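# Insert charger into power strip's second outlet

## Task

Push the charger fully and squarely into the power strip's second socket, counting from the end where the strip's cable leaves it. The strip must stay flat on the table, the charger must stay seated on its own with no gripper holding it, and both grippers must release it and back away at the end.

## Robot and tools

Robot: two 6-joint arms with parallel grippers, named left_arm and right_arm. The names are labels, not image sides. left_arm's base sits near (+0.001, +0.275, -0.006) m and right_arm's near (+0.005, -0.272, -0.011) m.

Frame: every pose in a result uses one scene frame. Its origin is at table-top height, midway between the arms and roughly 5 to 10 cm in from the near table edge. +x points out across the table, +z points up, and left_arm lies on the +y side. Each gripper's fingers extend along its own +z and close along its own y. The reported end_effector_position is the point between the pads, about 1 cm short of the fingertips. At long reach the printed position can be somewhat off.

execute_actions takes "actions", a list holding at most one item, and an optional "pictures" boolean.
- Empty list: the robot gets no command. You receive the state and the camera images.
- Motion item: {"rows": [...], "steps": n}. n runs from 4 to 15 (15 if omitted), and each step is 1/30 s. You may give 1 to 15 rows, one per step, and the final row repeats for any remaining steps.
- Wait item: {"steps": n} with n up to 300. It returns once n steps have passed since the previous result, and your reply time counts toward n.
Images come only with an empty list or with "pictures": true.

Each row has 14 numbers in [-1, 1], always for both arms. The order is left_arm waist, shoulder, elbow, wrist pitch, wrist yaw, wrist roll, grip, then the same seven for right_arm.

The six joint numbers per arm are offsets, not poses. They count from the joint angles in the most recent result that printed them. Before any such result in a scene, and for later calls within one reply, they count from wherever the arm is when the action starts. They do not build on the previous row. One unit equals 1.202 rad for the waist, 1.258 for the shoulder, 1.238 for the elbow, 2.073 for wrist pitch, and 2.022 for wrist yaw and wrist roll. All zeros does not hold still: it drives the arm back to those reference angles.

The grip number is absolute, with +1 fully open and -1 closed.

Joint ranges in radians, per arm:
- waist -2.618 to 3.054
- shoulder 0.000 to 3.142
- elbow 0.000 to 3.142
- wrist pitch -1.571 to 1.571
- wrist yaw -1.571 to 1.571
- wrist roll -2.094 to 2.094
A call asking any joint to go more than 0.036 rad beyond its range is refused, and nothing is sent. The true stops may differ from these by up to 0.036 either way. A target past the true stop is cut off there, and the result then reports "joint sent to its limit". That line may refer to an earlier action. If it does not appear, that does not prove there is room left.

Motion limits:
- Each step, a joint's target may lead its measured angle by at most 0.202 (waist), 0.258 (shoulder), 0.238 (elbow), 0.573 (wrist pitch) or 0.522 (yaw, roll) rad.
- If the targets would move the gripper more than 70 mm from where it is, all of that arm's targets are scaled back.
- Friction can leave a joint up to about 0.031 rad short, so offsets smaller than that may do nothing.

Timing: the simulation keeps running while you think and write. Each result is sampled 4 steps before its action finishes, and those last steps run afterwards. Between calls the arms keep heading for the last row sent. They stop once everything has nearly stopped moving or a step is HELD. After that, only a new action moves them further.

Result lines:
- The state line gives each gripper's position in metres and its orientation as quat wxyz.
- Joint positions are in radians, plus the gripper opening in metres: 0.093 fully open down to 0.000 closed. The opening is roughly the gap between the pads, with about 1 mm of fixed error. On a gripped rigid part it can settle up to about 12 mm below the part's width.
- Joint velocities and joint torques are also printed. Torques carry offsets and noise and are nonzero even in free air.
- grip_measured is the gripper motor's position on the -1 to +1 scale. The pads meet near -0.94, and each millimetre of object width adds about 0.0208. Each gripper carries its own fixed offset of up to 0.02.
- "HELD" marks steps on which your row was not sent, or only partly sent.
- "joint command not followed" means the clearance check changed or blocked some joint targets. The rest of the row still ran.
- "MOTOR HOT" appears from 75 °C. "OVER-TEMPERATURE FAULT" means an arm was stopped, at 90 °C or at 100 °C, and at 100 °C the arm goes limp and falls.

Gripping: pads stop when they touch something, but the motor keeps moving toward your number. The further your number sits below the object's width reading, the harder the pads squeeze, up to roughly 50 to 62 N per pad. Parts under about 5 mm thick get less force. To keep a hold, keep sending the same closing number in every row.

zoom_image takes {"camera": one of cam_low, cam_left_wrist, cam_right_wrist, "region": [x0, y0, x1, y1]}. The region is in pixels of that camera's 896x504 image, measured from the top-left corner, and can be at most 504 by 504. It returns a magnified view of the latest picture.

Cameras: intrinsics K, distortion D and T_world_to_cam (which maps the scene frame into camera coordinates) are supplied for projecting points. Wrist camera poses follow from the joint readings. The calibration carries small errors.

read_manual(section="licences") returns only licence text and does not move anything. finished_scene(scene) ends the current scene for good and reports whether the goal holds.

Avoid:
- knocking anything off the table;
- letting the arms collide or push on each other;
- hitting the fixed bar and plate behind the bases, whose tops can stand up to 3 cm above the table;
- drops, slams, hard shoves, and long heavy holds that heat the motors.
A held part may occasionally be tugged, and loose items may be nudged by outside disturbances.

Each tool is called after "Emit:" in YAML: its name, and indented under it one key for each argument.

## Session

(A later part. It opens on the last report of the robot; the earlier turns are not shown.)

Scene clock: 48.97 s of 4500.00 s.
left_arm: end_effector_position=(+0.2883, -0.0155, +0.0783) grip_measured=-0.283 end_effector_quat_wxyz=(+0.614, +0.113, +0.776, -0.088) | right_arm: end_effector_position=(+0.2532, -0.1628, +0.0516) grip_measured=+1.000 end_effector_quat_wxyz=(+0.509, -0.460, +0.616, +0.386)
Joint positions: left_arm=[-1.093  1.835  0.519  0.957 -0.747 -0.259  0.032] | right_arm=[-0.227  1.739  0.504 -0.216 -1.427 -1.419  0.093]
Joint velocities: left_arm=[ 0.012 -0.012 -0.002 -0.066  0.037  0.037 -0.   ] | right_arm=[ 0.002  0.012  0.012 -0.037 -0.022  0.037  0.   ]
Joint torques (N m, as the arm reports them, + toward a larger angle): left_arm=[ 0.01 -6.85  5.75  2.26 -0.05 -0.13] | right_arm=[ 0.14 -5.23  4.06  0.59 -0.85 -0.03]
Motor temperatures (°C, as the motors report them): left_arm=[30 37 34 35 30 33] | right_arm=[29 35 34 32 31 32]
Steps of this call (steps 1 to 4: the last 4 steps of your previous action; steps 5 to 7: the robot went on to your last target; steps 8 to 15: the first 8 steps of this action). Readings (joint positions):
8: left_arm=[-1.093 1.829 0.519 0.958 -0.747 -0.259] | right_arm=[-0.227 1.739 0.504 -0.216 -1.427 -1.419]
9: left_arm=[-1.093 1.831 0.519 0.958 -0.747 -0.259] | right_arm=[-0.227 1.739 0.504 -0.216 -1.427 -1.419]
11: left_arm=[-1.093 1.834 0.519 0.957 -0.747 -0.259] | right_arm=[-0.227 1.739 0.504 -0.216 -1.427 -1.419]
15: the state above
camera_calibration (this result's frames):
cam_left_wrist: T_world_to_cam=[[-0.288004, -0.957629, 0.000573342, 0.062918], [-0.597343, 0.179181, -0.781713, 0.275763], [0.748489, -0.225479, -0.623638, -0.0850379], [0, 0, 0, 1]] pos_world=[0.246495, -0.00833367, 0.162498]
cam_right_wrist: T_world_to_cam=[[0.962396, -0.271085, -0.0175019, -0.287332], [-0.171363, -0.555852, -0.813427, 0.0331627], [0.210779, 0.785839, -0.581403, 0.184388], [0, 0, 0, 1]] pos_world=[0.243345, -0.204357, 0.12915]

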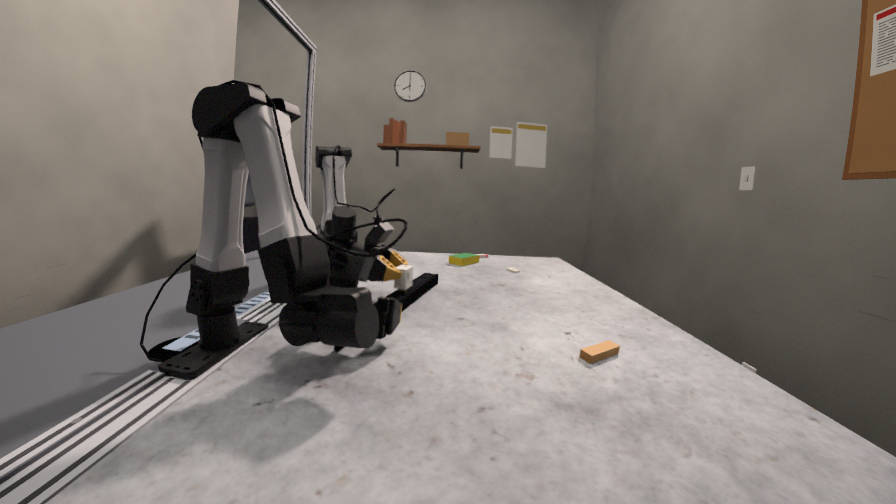

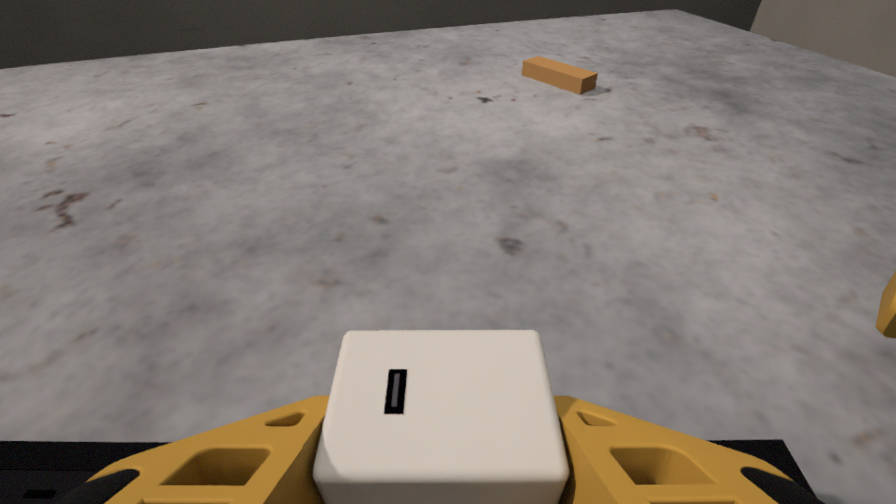

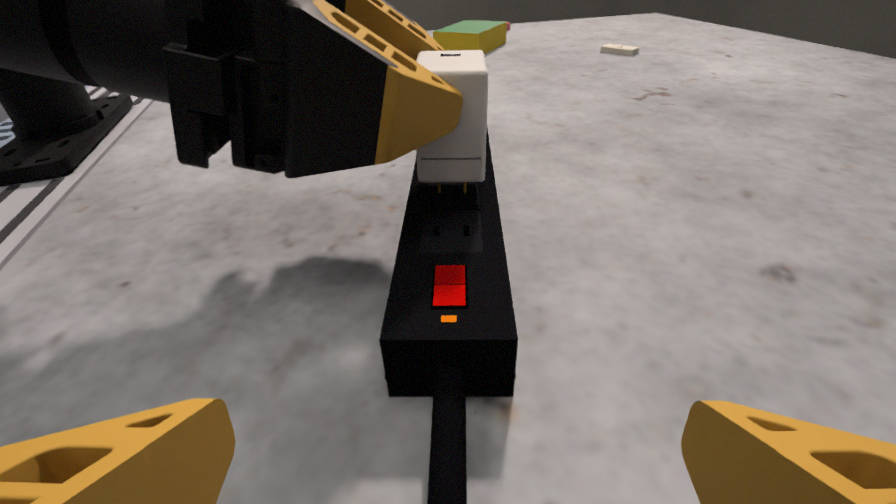

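Emit:
execute_actions:
  actions:
    - {"rows": [[0,0.0223,-0.0258,0.0145,0,0,-0.45,0,0,0,0,0,0,1],[0,0.0175,-0.017,0.0166,0,0,-0.45,0,0,0,0,0,0,1],[0,0.0195,-0.017,0.0188,0,0,-0.45,0,0,0,0,0,0,1],[0,0.0223,-0.0178,0.0212,0,0,-0.45,0,0,0,0,0,0,1],[0,0.025,-0.0182,0.0234,0,0,-0.45,0,0,0,0,0,0,1],[0,0.0278,-0.0186,0.0256,0,0,-0.45,0,0,0,0,0,0,1],[0,0.0306,-0.0194,0.028,0,0,-0.45,0,0,0,0,0,0,1],[0,0.0334,-0.0198,0.0302,0,0,-0.45,0,0,0,0,0,0,1],[0,0.0362,-0.0202,0.0323,0,0,-0.45,0,0,0,0,0,0,1],[0,0.039,-0.021,0.0347,0,0,-0.45,0,0,0,0,0,0,1]], "steps": 15}
  pictures: true

Emit:
zoom_image:
  camera: "cam_right_wrist"
  region: [385, 40, 525, 220]

Scene clock: 50.20 s of 4500.00 s.
left_arm: end_effector_position=(+0.2887, -0.0160, +0.0721) grip_measured=-0.283 end_effector_quat_wxyz=(+0.614, +0.113, +0.776, -0.088) | right_arm: end_effector_position=(+0.2532, -0.1628, +0.0516) grip_measured=+1.000 end_effector_quat_wxyz=(+0.509, -0.460, +0.616, +0.386)
Joint positions: left_arm=[-1.093  1.866  0.516  0.99  -0.746 -0.259  0.032] | right_arm=[-0.227  1.739  0.504 -0.216 -1.427 -1.419  0.093]
Joint velocities: left_arm=[-0.012  0.061  0.022  0.11  -0.022  0.022 -0.001] | right_arm=[-0.002  0.002  0.007  0.007 -0.022  0.007  0.   ]
Joint torques (N m, as the arm reports them, + toward a larger angle): left_arm=[ 0.11 -6.49  3.08  2.39 -0.09 -0.01] | right_arm=[ 0.14 -5.24  4.06  0.59 -0.85 -0.03]
Motor temperatures (°C, as the motors report them): left_arm=[30 38 34 35 30 33] | right_arm=[29 35 34 32 31 32]
Steps of this call (steps 1 to 4: the last 4 steps of your previous action; steps 5 to 15: the robot went on to your last target; steps 16 to 26: nothing new was sent; steps 27 to 37: the first 11 steps of this action). Readings (joint positions):
27: left_arm=[-1.093 1.836 0.517 0.959 -0.747 -0.259] | right_arm=[-0.227 1.739 0.504 -0.216 -1.427 -1.419]
28: left_arm=[-1.093 1.839 0.516 0.962 -0.746 -0.259] | right_arm=[-0.227 1.739 0.504 -0.216 -1.427 -1.419]
30: left_arm=[-1.093 1.845 0.516 0.966 -0.746 -0.259] | right_arm=[-0.227 1.739 0.504 -0.216 -1.427 -1.419]
34: left_arm=[-1.093 1.858 0.516 0.977 -0.745 -0.259] | right_arm=[-0.227 1.739 0.504 -0.216 -1.427 -1.419]
37: the state above
camera_calibration (this result's frames):
cam_left_wrist: T_world_to_cam=[[-0.288348, -0.957526, 0.000658984, 0.0627304], [-0.597371, 0.179353, -0.781652, 0.271227], [0.748334, -0.225781, -0.623714, -0.0892143], [0, 0, 0, 1]] pos_world=[0.246874, -0.00872245, 0.15632]
cam_right_wrist: T_world_to_cam=[[0.962396, -0.271085, -0.0175019, -0.287332], [-0.171363, -0.555852, -0.813427, 0.0331627], [0.210779, 0.785839, -0.581403, 0.184388], [0, 0, 0, 1]] pos_world=[0.243345, -0.204357, 0.12915]

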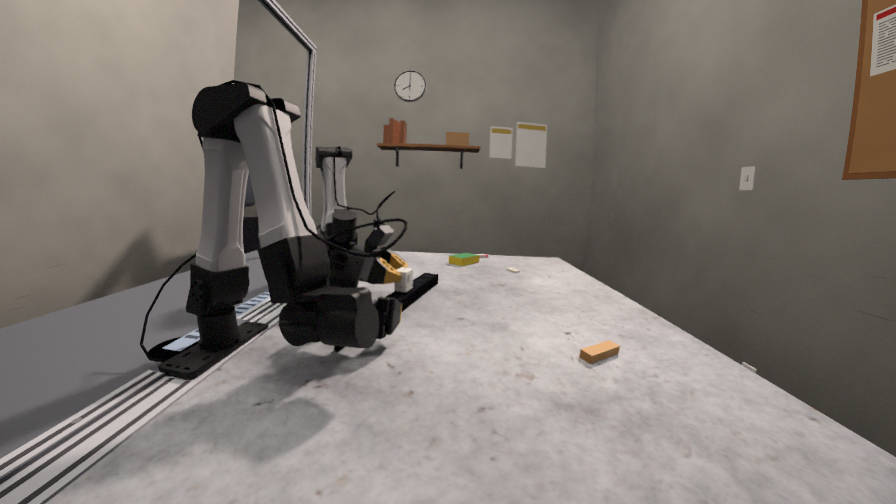

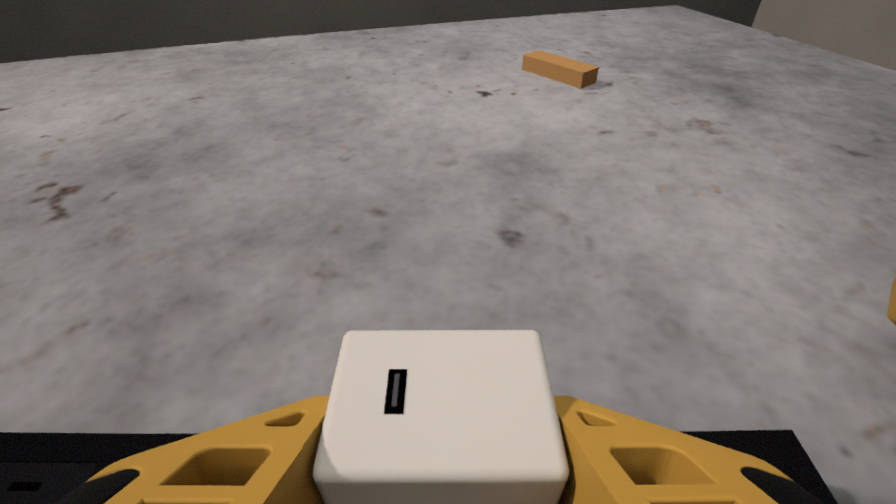

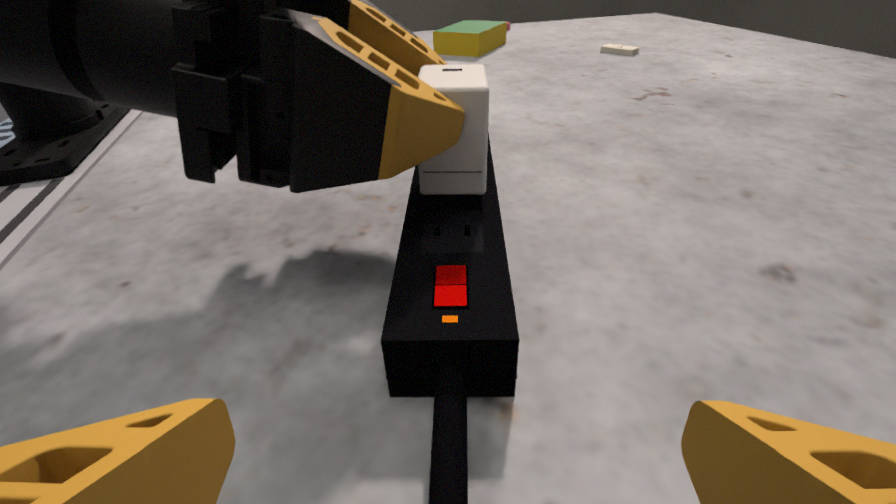

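Region (385, 40, 525, 220) of cam_right_wrist's 896x504 image, scaled by 2.800, with more detail than that image has.

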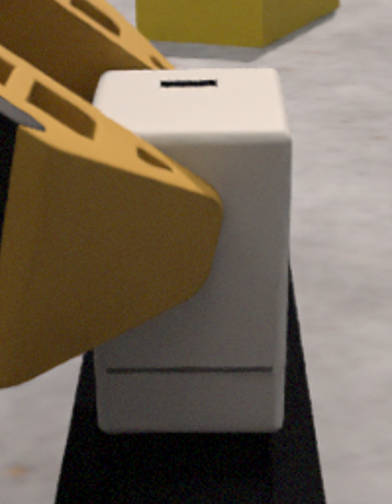

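Emit:
execute_actions:
  actions:
    - {"rows": [[0,0.0286,-0.0275,0.0217,0,0,-0.45,0,0,0,0,0,0,1],[0,0.0223,-0.022,0.0246,0,0,-0.45,0,0,0,0,0,0,1],[0,0.0246,-0.0222,0.0275,0,0,-0.45,0,0,0,0,0,0,1],[0,0.0274,-0.0226,0.0304,0,0,-0.45,0,0,0,0,0,0,1],[0,0.0302,-0.0234,0.0333,0,0,-0.45,0,0,0,0,0,0,1],[0,0.033,-0.0242,0.0362,0,0,-0.45,0,0,0,0,0,0,1],[0,0.0358,-0.0242,0.039,0,0,-0.45,0,0,0,0,0,0,1],[0,0.0386,-0.0242,0.0415,0,0,-0.45,0,0,0,0,0,0,1],[0,0.0413,-0.0242,0.0434,0,0,-0.45,0,0,0,0,0,0,1],[0,0.0445,-0.0242,0.0434,0,0,-0.45,0,0,0,0,0,0,1]], "steps": 15}
  pictures: true

Scene clock: 51.07 s of 4500.00 s.
left_arm: end_effector_position=(+0.2895, -0.0159, +0.0715) grip_measured=-0.283 end_effector_quat_wxyz=(+0.622, +0.104, +0.770, -0.096) | right_arm: end_effector_position=(+0.2532, -0.1628, +0.0516) grip_measured=+1.000 end_effector_quat_wxyz=(+0.509, -0.460, +0.616, +0.386)
Joint positions: left_arm=[-1.093  1.897  0.508  1.061 -0.752 -0.259  0.032] | right_arm=[-0.227  1.739  0.504 -0.216 -1.427 -1.419  0.093]
Joint velocities: left_arm=[-0.012  0.046  0.012  0.11  -0.007  0.066 -0.001] | right_arm=[ 0.002  0.007  0.012  0.037 -0.051 -0.007  0.   ]
Joint torques (N m, as the arm reports them, + toward a larger angle): left_arm=[ 0.15 -5.95  3.11  2.13 -0.06 -0.03] | right_arm=[ 0.12 -5.24  4.05  0.59 -0.86 -0.02]
Motor temperatures (°C, as the motors report them): left_arm=[30 38 34 35 30 33] | right_arm=[29 35 34 32 31 32]
Steps of this call (steps 1 to 4: the last 4 steps of your previous action; steps 5 to 15: the robot went on to your last target; steps 16 to 26: the first 11 steps of this action). Readings (joint positions):
16: left_arm=[-1.093 1.871 0.515 1.000 -0.747 -0.259] | right_arm=[-0.227 1.739 0.504 -0.216 -1.427 -1.419]
17: left_arm=[-1.093 1.874 0.513 1.010 -0.747 -0.259] | right_arm=[-0.227 1.739 0.504 -0.216 -1.427 -1.419]
19: left_arm=[-1.093 1.877 0.511 1.019 -0.747 -0.259] | right_arm=[-0.227 1.739 0.504 -0.216 -1.427 -1.419]
23: left_arm=[-1.093 1.888 0.508 1.043 -0.750 -0.259] | right_arm=[-0.227 1.739 0.504 -0.216 -1.427 -1.419]
26: the state above
camera_calibration (this result's frames):
cam_left_wrist: T_world_to_cam=[[-0.284183, -0.958531, 0.021416, 0.0603473], [-0.584937, 0.155636, -0.796007, 0.268191], [0.759664, -0.238739, -0.604909, -0.0950167], [0, 0, 0, 1]] pos_world=[0.246205, -0.00657958, 0.154713]
cam_right_wrist: T_world_to_cam=[[0.962396, -0.271085, -0.0175019, -0.287332], [-0.171363, -0.555852, -0.813427, 0.0331627], [0.210779, 0.785839, -0.581403, 0.184388], [0, 0, 0, 1]] pos_world=[0.243345, -0.204357, 0.12915]

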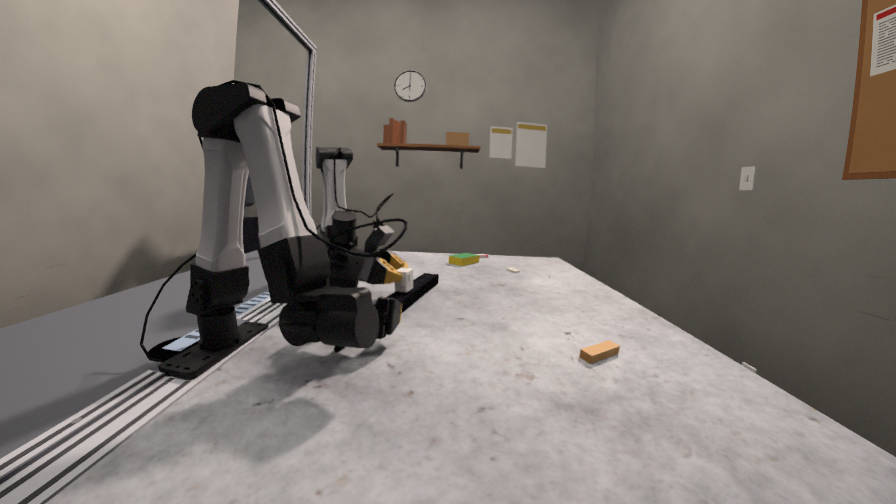

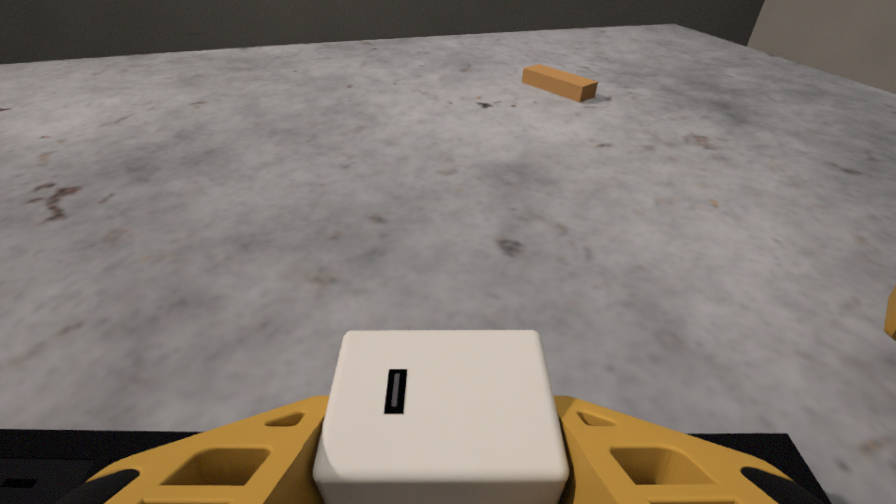

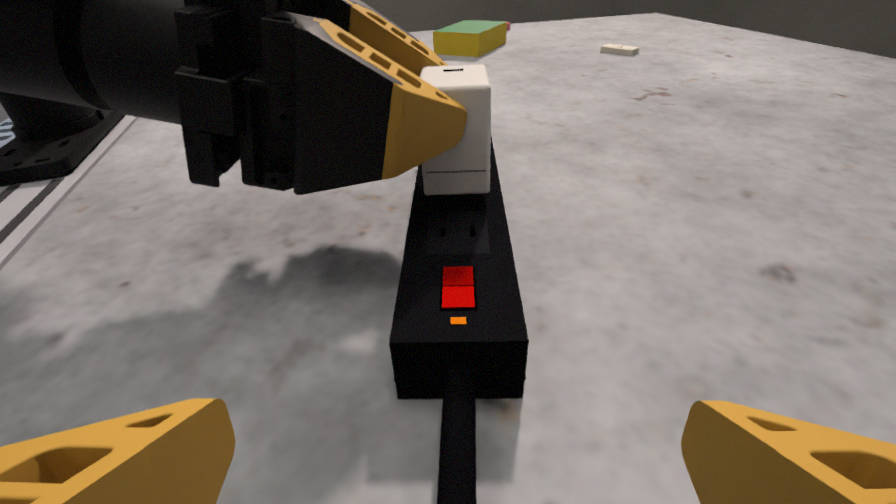

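Emit:
execute_actions:
  actions:
    - {"rows": [[0,0.020,-0.018,0.0,0,0,-0.45,0,0,0,0,0,0,1],[0,0.021,-0.019,-0.0058,0,0,-0.45,0,0,0,0,0,0,1],[0,0.022,-0.020,-0.0116,0,0,-0.45,0,0,0,0,0,0,1],[0,0.024,-0.021,-0.0174,0,0,-0.45,0,0,0,0,0,0,1],[0,0.026,-0.022,-0.0232,0,0,-0.45,0,0,0,0,0,0,1],[0,0.028,-0.023,-0.029,0,0,-0.45,0,0,0,0,0,0,1],[0,0.030,-0.024,-0.0347,0,0,-0.45,0,0,0,0,0,0,1],[0,0.032,-0.025,-0.0405,0,0,-0.45,0,0,0,0,0,0,1],[0,0.034,-0.026,-0.0463,0,0,-0.45,0,0,0,0,0,0,1],[0,0.036,-0.0275,-0.052,0,0,-0.45,0,0,0,0,0,0,1]], "steps": 15}
  pictures: true

Scene clock: 51.90 s of 4500.00 s.
left_arm: end_effector_position=(+0.2896, -0.0155, +0.0702) grip_measured=-0.283 end_effector_quat_wxyz=(+0.622, +0.104, +0.771, -0.095) | right_arm: end_effector_position=(+0.2532, -0.1628, +0.0516) grip_measured=+1.000 end_effector_quat_wxyz=(+0.509, -0.460, +0.616, +0.386)
Joint positions: left_arm=[-1.093  1.902  0.508  1.063 -0.754 -0.259  0.032] | right_arm=[-0.227  1.739  0.504 -0.216 -1.427 -1.419  0.093]
Joint velocities: left_arm=[ 0.007  0.002 -0.007 -0.037  0.007 -0.081 -0.   ] | right_arm=[-0.012 -0.007 -0.017  0.051 -0.066  0.007  0.   ]
Joint torques (N m, as the arm reports them, + toward a larger angle): left_arm=[ 0.2  -4.44  1.79  0.97 -0.06 -0.04] | right_arm=[ 0.13 -5.28  4.04  0.59 -0.85 -0.03]
Motor temperatures (°C, as the motors report them): left_arm=[30 37 34 35 30 33] | right_arm=[29 35 34 32 31 32]
Steps of this call (steps 1 to 4: the last 4 steps of your previous action; steps 5 to 14: the robot went on to your last target; steps 15 to 25: the first 11 steps of this action). Readings (joint positions):
15: left_arm=[-1.093 1.902 0.508 1.071 -0.754 -0.259] | right_arm=[-0.227 1.739 0.504 -0.216 -1.427 -1.419]
16: left_arm=[-1.093 1.902 0.508 1.070 -0.754 -0.259] | right_arm=[-0.227 1.739 0.504 -0.216 -1.427 -1.419]
18: left_arm=[-1.093 1.902 0.508 1.068 -0.754 -0.259] | right_arm=[-0.227 1.739 0.504 -0.216 -1.427 -1.419]
22: left_arm=[-1.093 1.902 0.508 1.065 -0.754 -0.259] | right_arm=[-0.227 1.739 0.504 -0.216 -1.427 -1.419]
25: the state above
camera_calibration (this result's frames):
cam_left_wrist: T_world_to_cam=[[-0.282374, -0.959108, 0.0194163, 0.060347], [-0.585669, 0.156328, -0.795333, 0.267415], [0.759774, -0.235953, -0.605862, -0.0956762], [0, 0, 0, 1]] pos_world=[0.246349, -0.00650017, 0.153545]
cam_right_wrist: T_world_to_cam=[[0.962396, -0.271085, -0.0175019, -0.287332], [-0.171363, -0.555852, -0.813427, 0.0331627], [0.210779, 0.785839, -0.581403, 0.184388], [0, 0, 0, 1]] pos_world=[0.243345, -0.204357, 0.12915]

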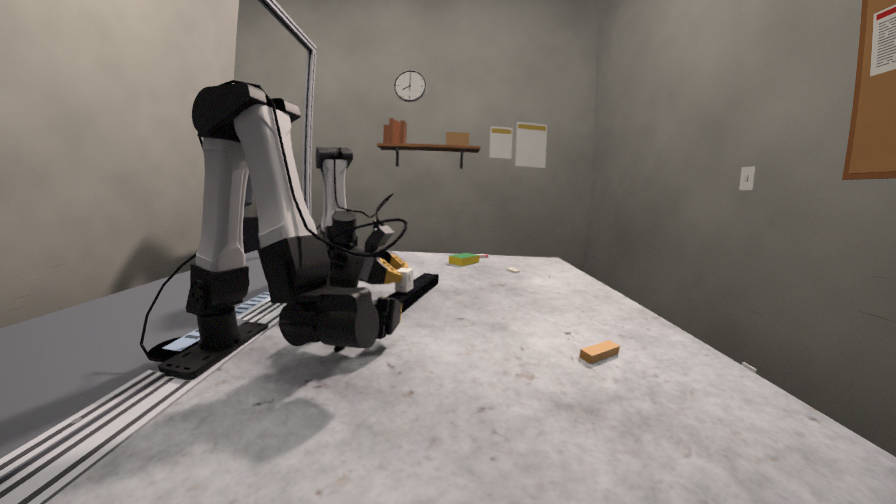

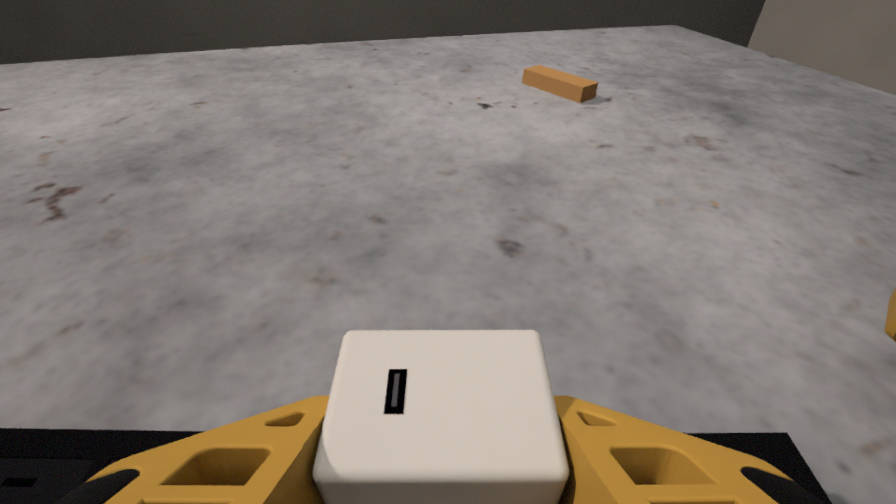

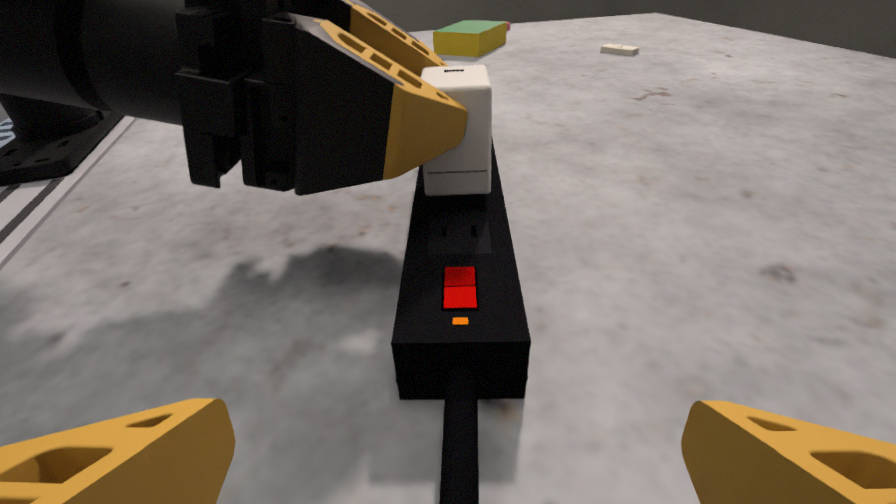

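Emit:
execute_actions:
  actions:
    - {"rows": [[0,0.032,-0.026,-0.060,0,0,-0.45,0,0,0,0,0,0,1],[0,0.033,-0.026,-0.068,0,0,-0.45,0,0,0,0,0,0,1],[0,0.033,-0.026,-0.076,0,0,-0.45,0,0,0,0,0,0,1],[0,0.034,-0.026,-0.084,0,0,-0.45,0,0,0,0,0,0,1],[0,0.034,-0.026,-0.092,0,0,-0.45,0,0,0,0,0,0,1],[0,0.035,-0.026,-0.100,0,0,-0.45,0,0,0,0,0,0,1],[0,0.035,-0.026,-0.108,0,0,-0.45,0,0,0,0,0,0,1],[0,0.036,-0.026,-0.116,0,0,-0.45,0,0,0,0,0,0,1]], "steps": 15}
  pictures: true

Scene clock: 53.13 s of 4500.00 s.
left_arm: end_effector_position=(+0.2893, -0.0149, +0.0684) grip_measured=-0.283 end_effector_quat_wxyz=(+0.619, +0.106, +0.772, -0.092) | right_arm: end_effector_position=(+0.2532, -0.1628, +0.0516) grip_measured=+1.000 end_effector_quat_wxyz=(+0.509, -0.460, +0.616, +0.386)
Joint positions: left_arm=[-1.093  1.902  0.508  1.053 -0.754 -0.259  0.032] | right_arm=[-0.227  1.739  0.504 -0.216 -1.427 -1.419  0.093]
Joint velocities: left_arm=[ 0.002  0.007  0.027  0.022  0.007 -0.037  0.001] | right_arm=[ 0.007 -0.012 -0.002  0.051  0.051 -0.007  0.   ]
Joint torques (N m, as the arm reports them, + toward a larger angle): left_arm=[ 0.14 -4.04  1.98 -0.26 -0.09 -0.03] | right_arm=[ 0.12 -5.24  4.07  0.58 -0.85 -0.03]
Motor temperatures (°C, as the motors report them): left_arm=[30 37 34 35 30 33] | right_arm=[29 35 34 32 31 32]
Steps of this call (steps 1 to 4: the last 4 steps of your previous action; steps 5 to 15: the robot went on to your last target; steps 16 to 26: nothing new was sent; steps 27 to 37: the first 11 steps of this action). Readings (joint positions):
27: left_arm=[-1.093 1.902 0.508 1.062 -0.754 -0.259] | right_arm=[-0.227 1.739 0.504 -0.216 -1.427 -1.419]
28: left_arm=[-1.093 1.902 0.508 1.061 -0.754 -0.259] | right_arm=[-0.227 1.739 0.504 -0.216 -1.427 -1.419]
30: left_arm=[-1.093 1.902 0.508 1.058 -0.754 -0.259] | right_arm=[-0.227 1.739 0.504 -0.216 -1.427 -1.419]
34: left_arm=[-1.093 1.902 0.508 1.053 -0.754 -0.259] | right_arm=[-0.227 1.739 0.504 -0.216 -1.427 -1.419]
37: the state above
camera_calibration (this result's frames):
cam_left_wrist: T_world_to_cam=[[-0.282034, -0.959324, 0.0124185, 0.0612343], [-0.58949, 0.163064, -0.791146, 0.266626], [0.75694, -0.230451, -0.611501, -0.0951825], [0, 0, 0, 1]] pos_world=[0.246491, -0.00666863, 0.151976]
cam_right_wrist: T_world_to_cam=[[0.962396, -0.271085, -0.0175019, -0.287332], [-0.171363, -0.555852, -0.813427, 0.0331627], [0.210779, 0.785839, -0.581403, 0.184388], [0, 0, 0, 1]] pos_world=[0.243345, -0.204357, 0.12915]

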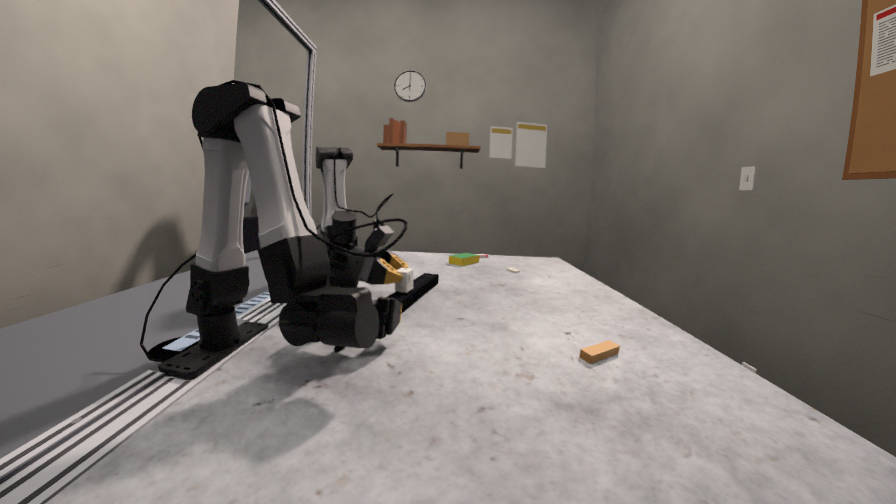

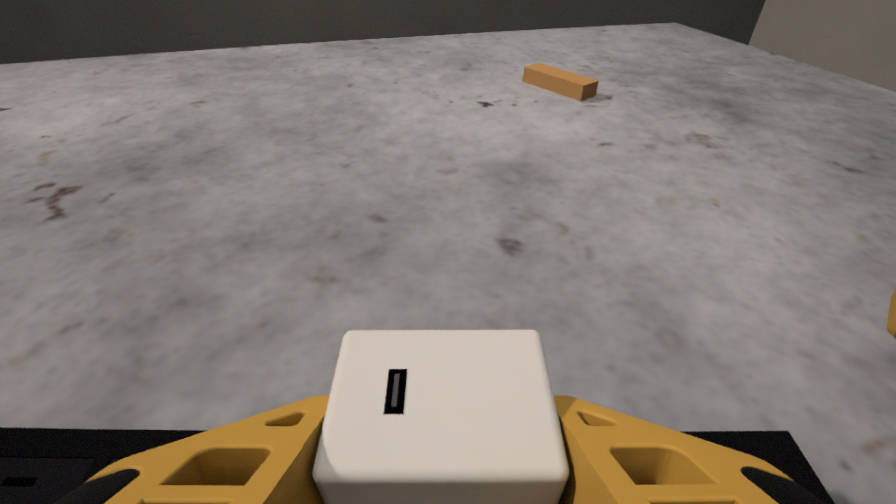

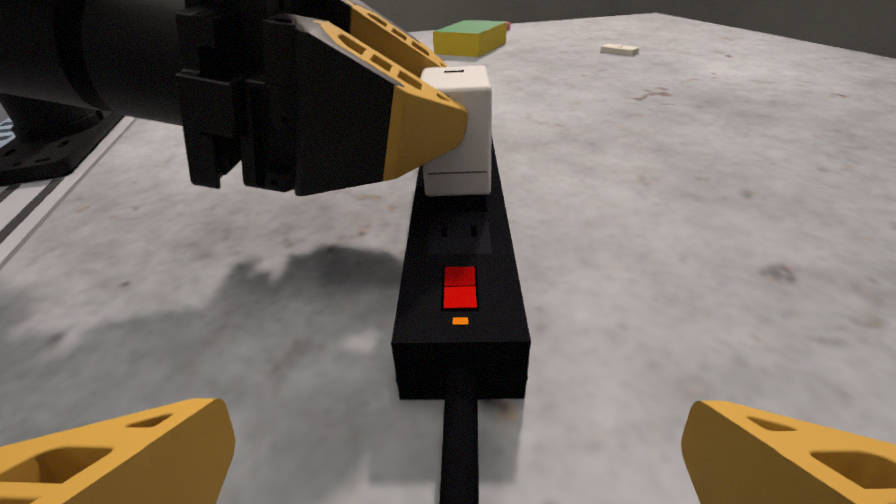

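Emit:
execute_actions:
  actions:
    - {"rows": [[0,0.024,-0.018,-0.08,0,0,-0.45,0,0,0,0,0,0,1],[0,0.012,-0.009,-0.04,0,0,-0.45,0,0,0,0,0,0,1],[0,0,0,0,0,0,-0.45,0,0,0,0,0,0,1],[0,0,0,0.0096,0,0,0.3,0,0,0,0,0,0,1],[0,0,0,0.0096,0,0,0.3,0,0,0,0,0,0,1],[0,0,0,0.0096,0,0,0.3,0,0,0,0,0,0,1],[0,0,0,0.0096,0,0,0.3,0,0,0,0,0,0,1],[0,-0.02,0.02,0.0096,0,0,0.3,0,0,0,0,0,0,1],[0,-0.04,0.028,-0.005,0,0,0.3,0,0,0,0,0,0,1],[0,-0.065,0.035,-0.025,0,0,0.3,0,0,0,0,0,0,1],[0,-0.095,0.043,-0.05,0,0,0.3,0,0,0,0,0,0,1],[0,-0.13,0.051,-0.078,0,0,0.3,0,0,0,0,0,0,1],[0,-0.165,0.059,-0.106,0,0,0.3,0,0,0,0,0,0,1],[0,-0.2,0.067,-0.134,0,0,0.3,0,0,0,0,0,0,1],[0,-0.229,0.0735,-0.16,0,0,0.3,0,0,0,0,0,0,1]], "steps": 15}

Scene clock: 58.23 s of 4500.00 s.
left_arm: end_effector_position=(+0.2892, -0.0152, +0.0768) grip_measured=+0.298 end_effector_quat_wxyz=(+0.621, +0.105, +0.771, -0.094) | right_arm: end_effector_position=(+0.2532, -0.1628, +0.0516) grip_measured=+1.000 end_effector_quat_wxyz=(+0.509, -0.460, +0.616, +0.386)
Joint positions: left_arm=[-1.093  1.866  0.511  1.023 -0.754 -0.259  0.059] | right_arm=[-0.227  1.739  0.504 -0.216 -1.427 -1.419  0.093]
Joint velocities: left_arm=[ 0.002 -0.696  0.105 -0.901  0.022 -0.022  0.001] | right_arm=[ 0.007  0.017  0.002 -0.007  0.007 -0.007  0.   ]
Joint torques (N m, as the arm reports them, + toward a larger angle): left_arm=[  0.26 -11.24   9.33   2.65  -0.1   -0.04] | right_arm=[ 0.1  -5.22  4.08  0.59 -0.84 -0.03]
Motor temperatures (°C, as the motors report them): left_arm=[30 37 34 34 30 33] | right_arm=[29 35 34 32 31 32]
Steps of this call (steps 1 to 4: the last 4 steps of your previous action; steps 5 to 15: the robot went on to your last target; steps 16 to 90: nothing new was sent; then 1.73 s passed at rest; steps 91 to 101: the first 11 steps of this action). Readings (joint positions):
91: left_arm=[-1.093 1.902 0.508 1.056 -0.754 -0.259] | right_arm=[-0.227 1.739 0.504 -0.216 -1.427 -1.419]
92: left_arm=[-1.093 1.902 0.508 1.061 -0.754 -0.259] | right_arm=[-0.227 1.739 0.504 -0.216 -1.427 -1.419]
94: left_arm=[-1.093 1.902 0.508 1.068 -0.754 -0.259] | right_arm=[-0.227 1.739 0.504 -0.216 -1.427 -1.419]
98: left_arm=[-1.093 1.902 0.508 1.068 -0.754 -0.259] | right_arm=[-0.227 1.739 0.504 -0.216 -1.427 -1.419]
101: the state above

Emit:
execute_actions:
  actions:
    - {"rows": [[0.005,-0.208,0.095,-0.175,0.008,0,0.3,0,0,0,0,0,0,1],[0.012,-0.218,0.128,-0.215,0.02,0,0.3,0,0,0,0,0,0,1],[0.022,-0.228,0.165,-0.265,0.034,0,-0.2,0,0,0,0,0,0,1],[0.032,-0.238,0.205,-0.32,0.049,0,-0.6,0,0,0,0,0,0,1],[0.042,-0.248,0.245,-0.375,0.064,0,-1,0,0,0,0,0,0,1],[0.052,-0.257,0.285,-0.43,0.08,0,-1,0,0,0,0,0,0,1],[0.062,-0.265,0.325,-0.485,0.095,0,-1,0,0,0,0,0,0,1],[0.072,-0.272,0.365,-0.54,0.11,0,-1,0,0,0,0,0,0,1],[0.082,-0.275,0.405,-0.595,0.126,0,-1,0,0,0,0,0,0,1],[0.09,-0.268,0.447,-0.635,0.139,0,-1,0,0,0,0,0,0,1],[0.098,-0.255,0.489,-0.67,0.152,0,-1,0,0,0,0,0,0,1],[0.107,-0.238,0.531,-0.703,0.165,0,-1,0,0,0,0,0,0,1],[0.115,-0.22,0.573,-0.736,0.177,0,-1,0,0,0,0,0,0,1],[0.123,-0.2,0.615,-0.769,0.19,0,-1,0,0,0,0,0,0,1],[0.132,-0.18,0.657,-0.802,0.203,0,-1,0,0,0,0,0,0,1]], "steps": 15}

Scene clock: 59.13 s of 4500.00 s.
left_arm: end_effector_position=(+0.3152, -0.0434, +0.1965) grip_measured=-1.000 end_effector_quat_wxyz=(+0.541, +0.168, +0.820, -0.079) | right_arm: end_effector_position=(+0.2532, -0.1628, +0.0516) grip_measured=+1.000 end_effector_quat_wxyz=(+0.509, -0.460, +0.616, +0.386)
Joint positions: left_arm=[-1.006  1.548  1.01   0.009 -0.563 -0.259  0.   ] | right_arm=[-0.227  1.739  0.504 -0.216 -1.427 -1.419  0.093]
Joint velocities: left_arm=[ 0.33  -0.037  1.585 -2.337  0.711  0.066  0.   ] | right_arm=[-0.007  0.037 -0.002 -0.037  0.022 -0.037  0.   ]
Joint torques (N m, as the arm reports them, + toward a larger angle): left_arm=[ 0.93 -7.45  9.83  2.01 -0.07 -0.1 ] | right_arm=[ 0.13 -5.24  4.05  0.58 -0.86 -0.03]
Motor temperatures (°C, as the motors report them): left_arm=[30 37 34 34 30 33] | right_arm=[29 36 34 32 31 32]
Steps of this call (steps 1 to 4: the last 4 steps of your previous action; steps 5 to 16: the robot went on to your last target; steps 17 to 27: the first 11 steps of this action). Readings (joint positions):
17: left_arm=[-1.093 1.610 0.590 0.730 -0.753 -0.259] | right_arm=[-0.227 1.739 0.504 -0.216 -1.427 -1.419]
18: left_arm=[-1.093 1.610 0.601 0.702 -0.750 -0.259] | right_arm=[-0.227 1.739 0.504 -0.216 -1.427 -1.419]
20: left_arm=[-1.087 1.609 0.657 0.593 -0.726 -0.259] | right_arm=[-0.227 1.739 0.504 -0.216 -1.427 -1.419]
24: left_arm=[-1.044 1.574 0.849 0.272 -0.638 -0.259] | right_arm=[-0.227 1.739 0.504 -0.216 -1.427 -1.419]
27: the state above

Emit:
execute_actions:
  actions:
    - {"rows": [[0.066,0.085,0.29,-0.35,0.12,0,-1,0,0,0,0,0,0,1],[0.074,0.105,0.335,-0.39,0.134,0,-1,0,0,0,0,0,0,1],[0.083,0.13,0.38,-0.428,0.148,0,-1,0,0,0,0,0,0,1],[0.092,0.158,0.425,-0.465,0.162,0,-1,0,0,0,0,0,0,1],[0.101,0.188,0.472,-0.5,0.176,0,-1,0,0,0,0,0,0,1],[0.11,0.22,0.52,-0.533,0.19,0,-1,0,0,0,0,0,0,1],[0.119,0.252,0.568,-0.565,0.204,0,-1,0,0,0,0,0,0,1],[0.128,0.285,0.616,-0.595,0.218,0,-1,0,0,0,0,0,0,1],[0.137,0.318,0.664,-0.623,0.232,0,-1,0,0,0,0,0,0,1],[0.146,0.351,0.71,-0.65,0.246,0,-1,0,0,0,0,0,0,1],[0.155,0.384,0.755,-0.673,0.259,0,-1,0,0,0,0,0,0,1],[0.164,0.417,0.797,-0.693,0.271,0,-1,0,0,0,0,0,0,1],[0.173,0.45,0.835,-0.708,0.282,0,-1,0,0,0,0,0,0,1],[0.181,0.482,0.866,-0.718,0.291,0,-1,0,0,0,0,0,0,1],[0.188,0.512,0.888,-0.723,0.297,0,-1,0,0,0,0,0,0,1]], "steps": 15}

Emit:
execute_actions:
  actions:
    - {"steps": 10}
  pictures: true

Scene clock: 59.97 s of 4500.00 s.
left_arm: end_effector_position=(+0.3139, -0.0343, +0.1699) grip_measured=-1.000 end_effector_quat_wxyz=(+0.194, +0.265, +0.944, -0.014) | right_arm: end_effector_position=(+0.2532, -0.1628, +0.0516) grip_measured=+1.000 end_effector_quat_wxyz=(+0.509, -0.460, +0.616, +0.386)
Joint positions: left_arm=[-0.853  1.936  1.834 -1.138 -0.156 -0.259  0.   ] | right_arm=[-0.227  1.739  0.504 -0.216 -1.427 -1.419  0.093]
Joint velocities: left_arm=[ 0.32   1.248  1.643 -1.619  0.725  0.037  0.   ] | right_arm=[-0.022  0.027  0.022 -0.037  0.037 -0.051  0.   ]
Joint torques (N m, as the arm reports them, + toward a larger angle): left_arm=[ 1.1  -9.26  8.73  1.01 -0.01 -0.05] | right_arm=[ 0.1  -5.21  4.06  0.6  -0.85 -0.02]
Motor temperatures (°C, as the motors report them): left_arm=[30 37 34 34 30 33] | right_arm=[29 36 34 32 31 32]
Steps of this call (steps 1 to 4: the last 4 steps of your previous action; steps 5 to 14: the robot went on to your last target; steps 15 to 25: the first 11 steps of this action). Readings (joint positions):
15: left_arm=[-0.945 1.632 1.313 -0.623 -0.357 -0.259] | right_arm=[-0.227 1.739 0.504 -0.216 -1.427 -1.419]
16: left_arm=[-0.943 1.641 1.334 -0.662 -0.346 -0.259] | right_arm=[-0.227 1.739 0.504 -0.216 -1.427 -1.419]
18: left_arm=[-0.932 1.680 1.420 -0.760 -0.314 -0.259] | right_arm=[-0.227 1.739 0.504 -0.216 -1.427 -1.419]
22: left_arm=[-0.888 1.814 1.657 -0.971 -0.230 -0.259] | right_arm=[-0.227 1.739 0.504 -0.216 -1.427 -1.419]
25: the state above

Scene clock: 60.30 s of 4500.00 s.
left_arm: end_effector_position=(+0.3063, -0.0216, +0.1140) grip_measured=-1.000 end_effector_quat_wxyz=(+0.015, +0.250, +0.968, +0.002) | right_arm: end_effector_position=(+0.2532, -0.1628, +0.0516) grip_measured=+1.000 end_effector_quat_wxyz=(+0.509, -0.460, +0.616, +0.386)
Joint positions: left_arm=[-0.787  2.203  2.074 -1.437  0.004 -0.259  0.   ] | right_arm=[-0.227  1.739  0.504 -0.216 -1.427 -1.419  0.093]
Joint velocities: left_arm=[-0.007  0.037  0.007 -0.344  0.198  0.081  0.   ] | right_arm=[ 0.012 -0.022 -0.017  0.037 -0.007 -0.095  0.   ]
Joint torques (N m, as the arm reports them, + toward a larger angle): left_arm=[  0.48 -13.69  10.46   0.29   0.16  -0.04] | right_arm=[ 0.12 -5.2   4.08  0.59 -0.85 -0.03]
Motor temperatures (°C, as the motors report them): left_arm=[30 37 34 34 30 33] | right_arm=[29 36 34 32 31 32]
Kept back: nothing.
Steps of this call (steps 1 to 4: the last 4 steps of your previous action; steps 5 to 10: the robot went on to your last target). Readings (joint positions):
1: left_arm=[-0.842 1.978 1.890 -1.191 -0.131 -0.259] | right_arm=[-0.227 1.739 0.504 -0.216 -1.427 -1.419]
2: left_arm=[-0.832 2.021 1.942 -1.240 -0.106 -0.259] | right_arm=[-0.227 1.739 0.504 -0.216 -1.427 -1.419]
4: left_arm=[-0.811 2.103 2.031 -1.322 -0.060 -0.259] | right_arm=[-0.227 1.739 0.504 -0.216 -1.427 -1.419]
8: left_arm=[-0.788 2.192 2.074 -1.406 -0.009 -0.259] | right_arm=[-0.227 1.739 0.504 -0.216 -1.427 -1.419]
10: the state above
camera_calibration (this result's frames):
cam_left_wrist: T_world_to_cam=[[-0.481998, -0.876139, -0.00765942, 0.12439], [-0.804297, 0.438974, 0.400509, 0.249729], [-0.347539, 0.199205, -0.916261, 0.300652], [0, 0, 0, 1]] pos_world=[0.365301, -0.0605331, 0.176409]
cam_right_wrist: T_world_to_cam=[[0.962396, -0.271085, -0.0175019, -0.287332], [-0.171363, -0.555852, -0.813427, 0.0331627], [0.210779, 0.785839, -0.581403, 0.184388], [0, 0, 0, 1]] pos_world=[0.243345, -0.204357, 0.12915]

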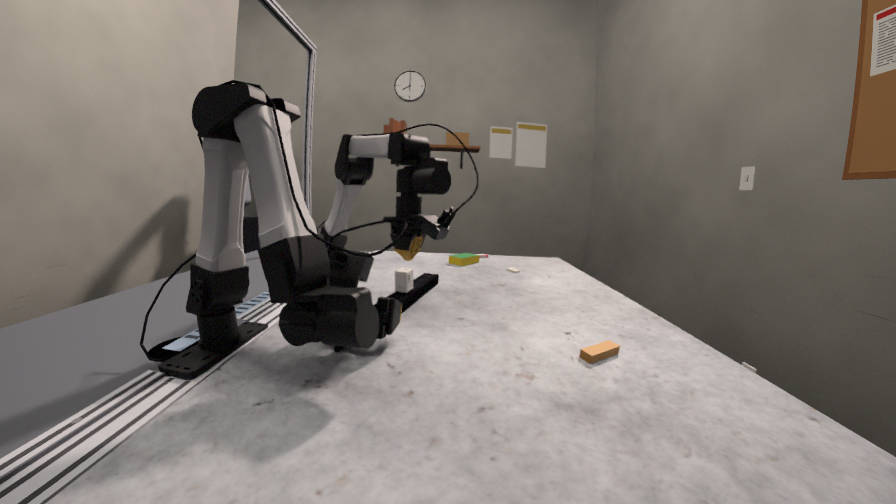

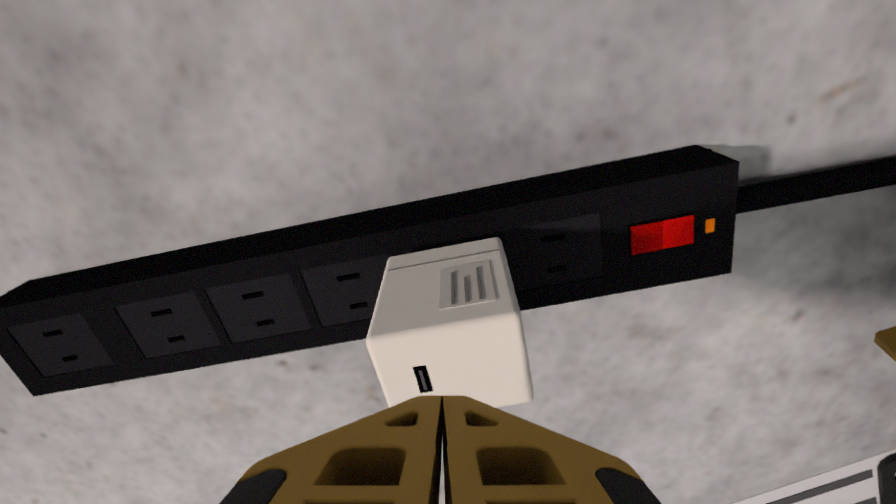

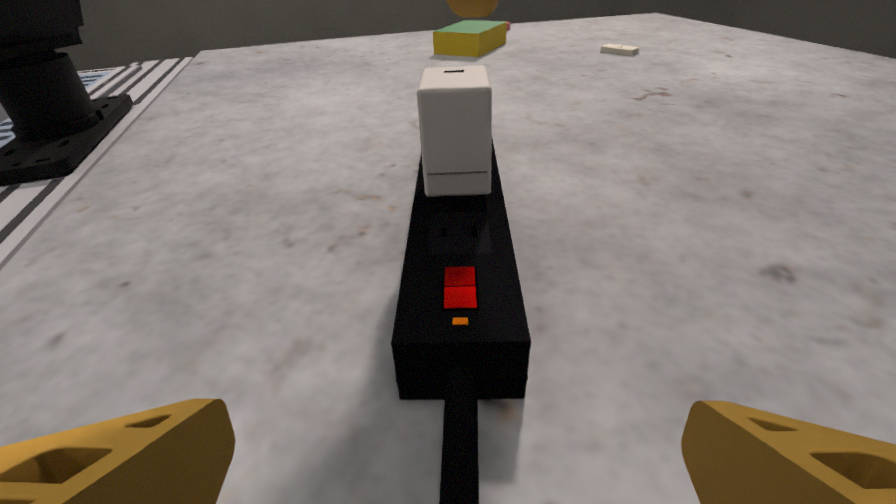

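Emit:
execute_actions:
  actions:
    - {"rows": [[0,0,-0.03,0.0,0.0166,0,-1,0,0,0,0,0,0,1],[0,0,-0.035,0.006,0.0166,0,-1,0,0,0,0,0,0,1],[0,0,-0.042,0.011,0.0166,0,-1,0,0,0,0,0,0,1],[0,0,-0.049,0.015,0.0166,0,-1,0,0,0,0,0,0,1],[0,0,-0.056,0.019,0.0166,0,-1,0,0,0,0,0,0,1],[0,0,-0.062,0.022,0.0166,0,-1,0,0,0,0,0,0,1]], "steps": 14}
  pictures: true

Scene clock: 61.73 s of 4500.00 s.
left_arm: end_effector_position=(+0.2976, -0.0188, +0.0997) grip_measured=-1.000 end_effector_quat_wxyz=(-0.009, +0.249, +0.968, +0.001) | right_arm: end_effector_position=(+0.2532, -0.1628, +0.0516) grip_measured=+1.000 end_effector_quat_wxyz=(+0.509, -0.460, +0.616, +0.386)
Joint positions: left_arm=[-0.787  2.203  2.018 -1.421  0.029 -0.259  0.   ] | right_arm=[-0.227  1.739  0.504 -0.216 -1.427 -1.419  0.093]
Joint velocities: left_arm=[ 0.017 -0.002 -0.002  0.022  0.022  0.007  0.   ] | right_arm=[-0.007 -0.002 -0.002 -0.007  0.066  0.037  0.   ]
Joint torques (N m, as the arm reports them, + toward a larger angle): left_arm=[  0.15 -12.42   5.13   0.39   0.15  -0.03] | right_arm=[ 0.15 -5.24  4.07  0.58 -0.86 -0.03]
Motor temperatures (°C, as the motors report them): left_arm=[30 38 34 34 30 33] | right_arm=[29 36 34 32 31 32]
Steps of this call (steps 1 to 30: the robot went on to your last target; steps 31 to 33: nothing new was sent; steps 34 to 43: the first 10 steps of this action). Readings (joint positions):
34: left_arm=[-0.787 2.203 2.078 -1.480 0.029 -0.259] | right_arm=[-0.227 1.739 0.504 -0.216 -1.427 -1.419]
35: left_arm=[-0.787 2.203 2.072 -1.472 0.029 -0.259] | right_arm=[-0.227 1.739 0.504 -0.216 -1.427 -1.419]
37: left_arm=[-0.787 2.203 2.051 -1.453 0.029 -0.259] | right_arm=[-0.227 1.739 0.504 -0.216 -1.427 -1.419]
41: left_arm=[-0.787 2.203 2.020 -1.427 0.029 -0.259] | right_arm=[-0.227 1.739 0.504 -0.216 -1.427 -1.419]
43: the state above
camera_calibration (this result's frames):
cam_left_wrist: T_world_to_cam=[[-0.481296, -0.876533, 0.00659326, 0.120931], [-0.784911, 0.434311, 0.441914, 0.237204], [-0.390216, 0.207516, -0.897033, 0.294908], [0, 0, 0, 1]] pos_world=[0.359465, -0.0582184, 0.158921]
cam_right_wrist: T_world_to_cam=[[0.962396, -0.271085, -0.0175019, -0.287332], [-0.171363, -0.555852, -0.813427, 0.0331627], [0.210779, 0.785839, -0.581403, 0.184388], [0, 0, 0, 1]] pos_world=[0.243345, -0.204357, 0.12915]

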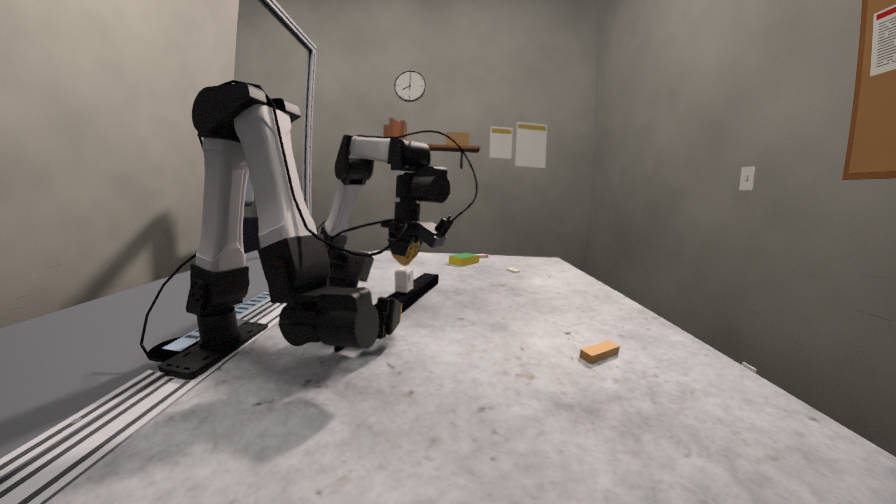

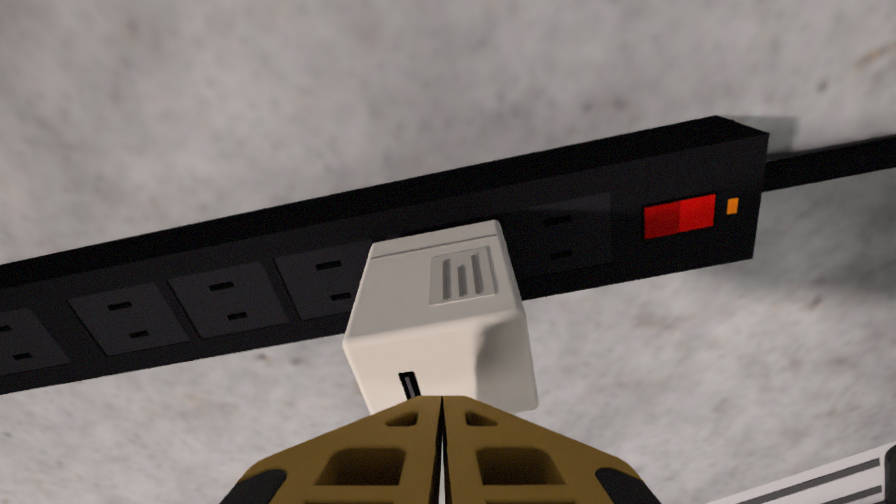

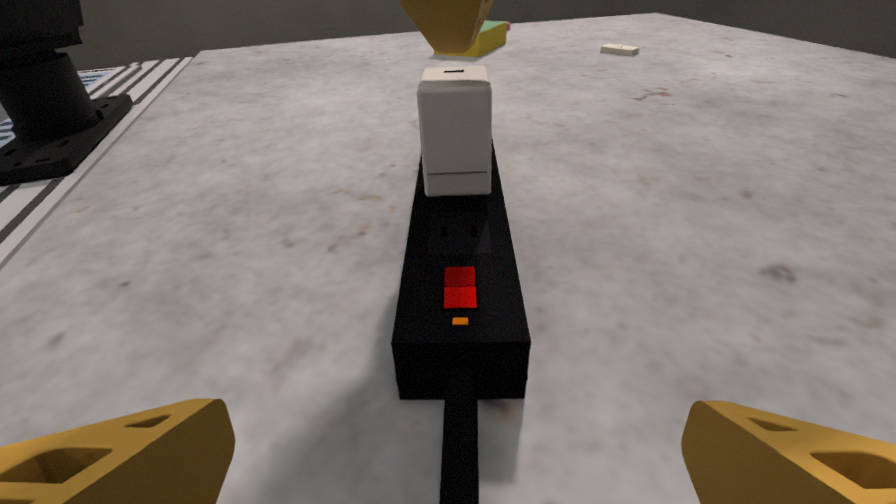

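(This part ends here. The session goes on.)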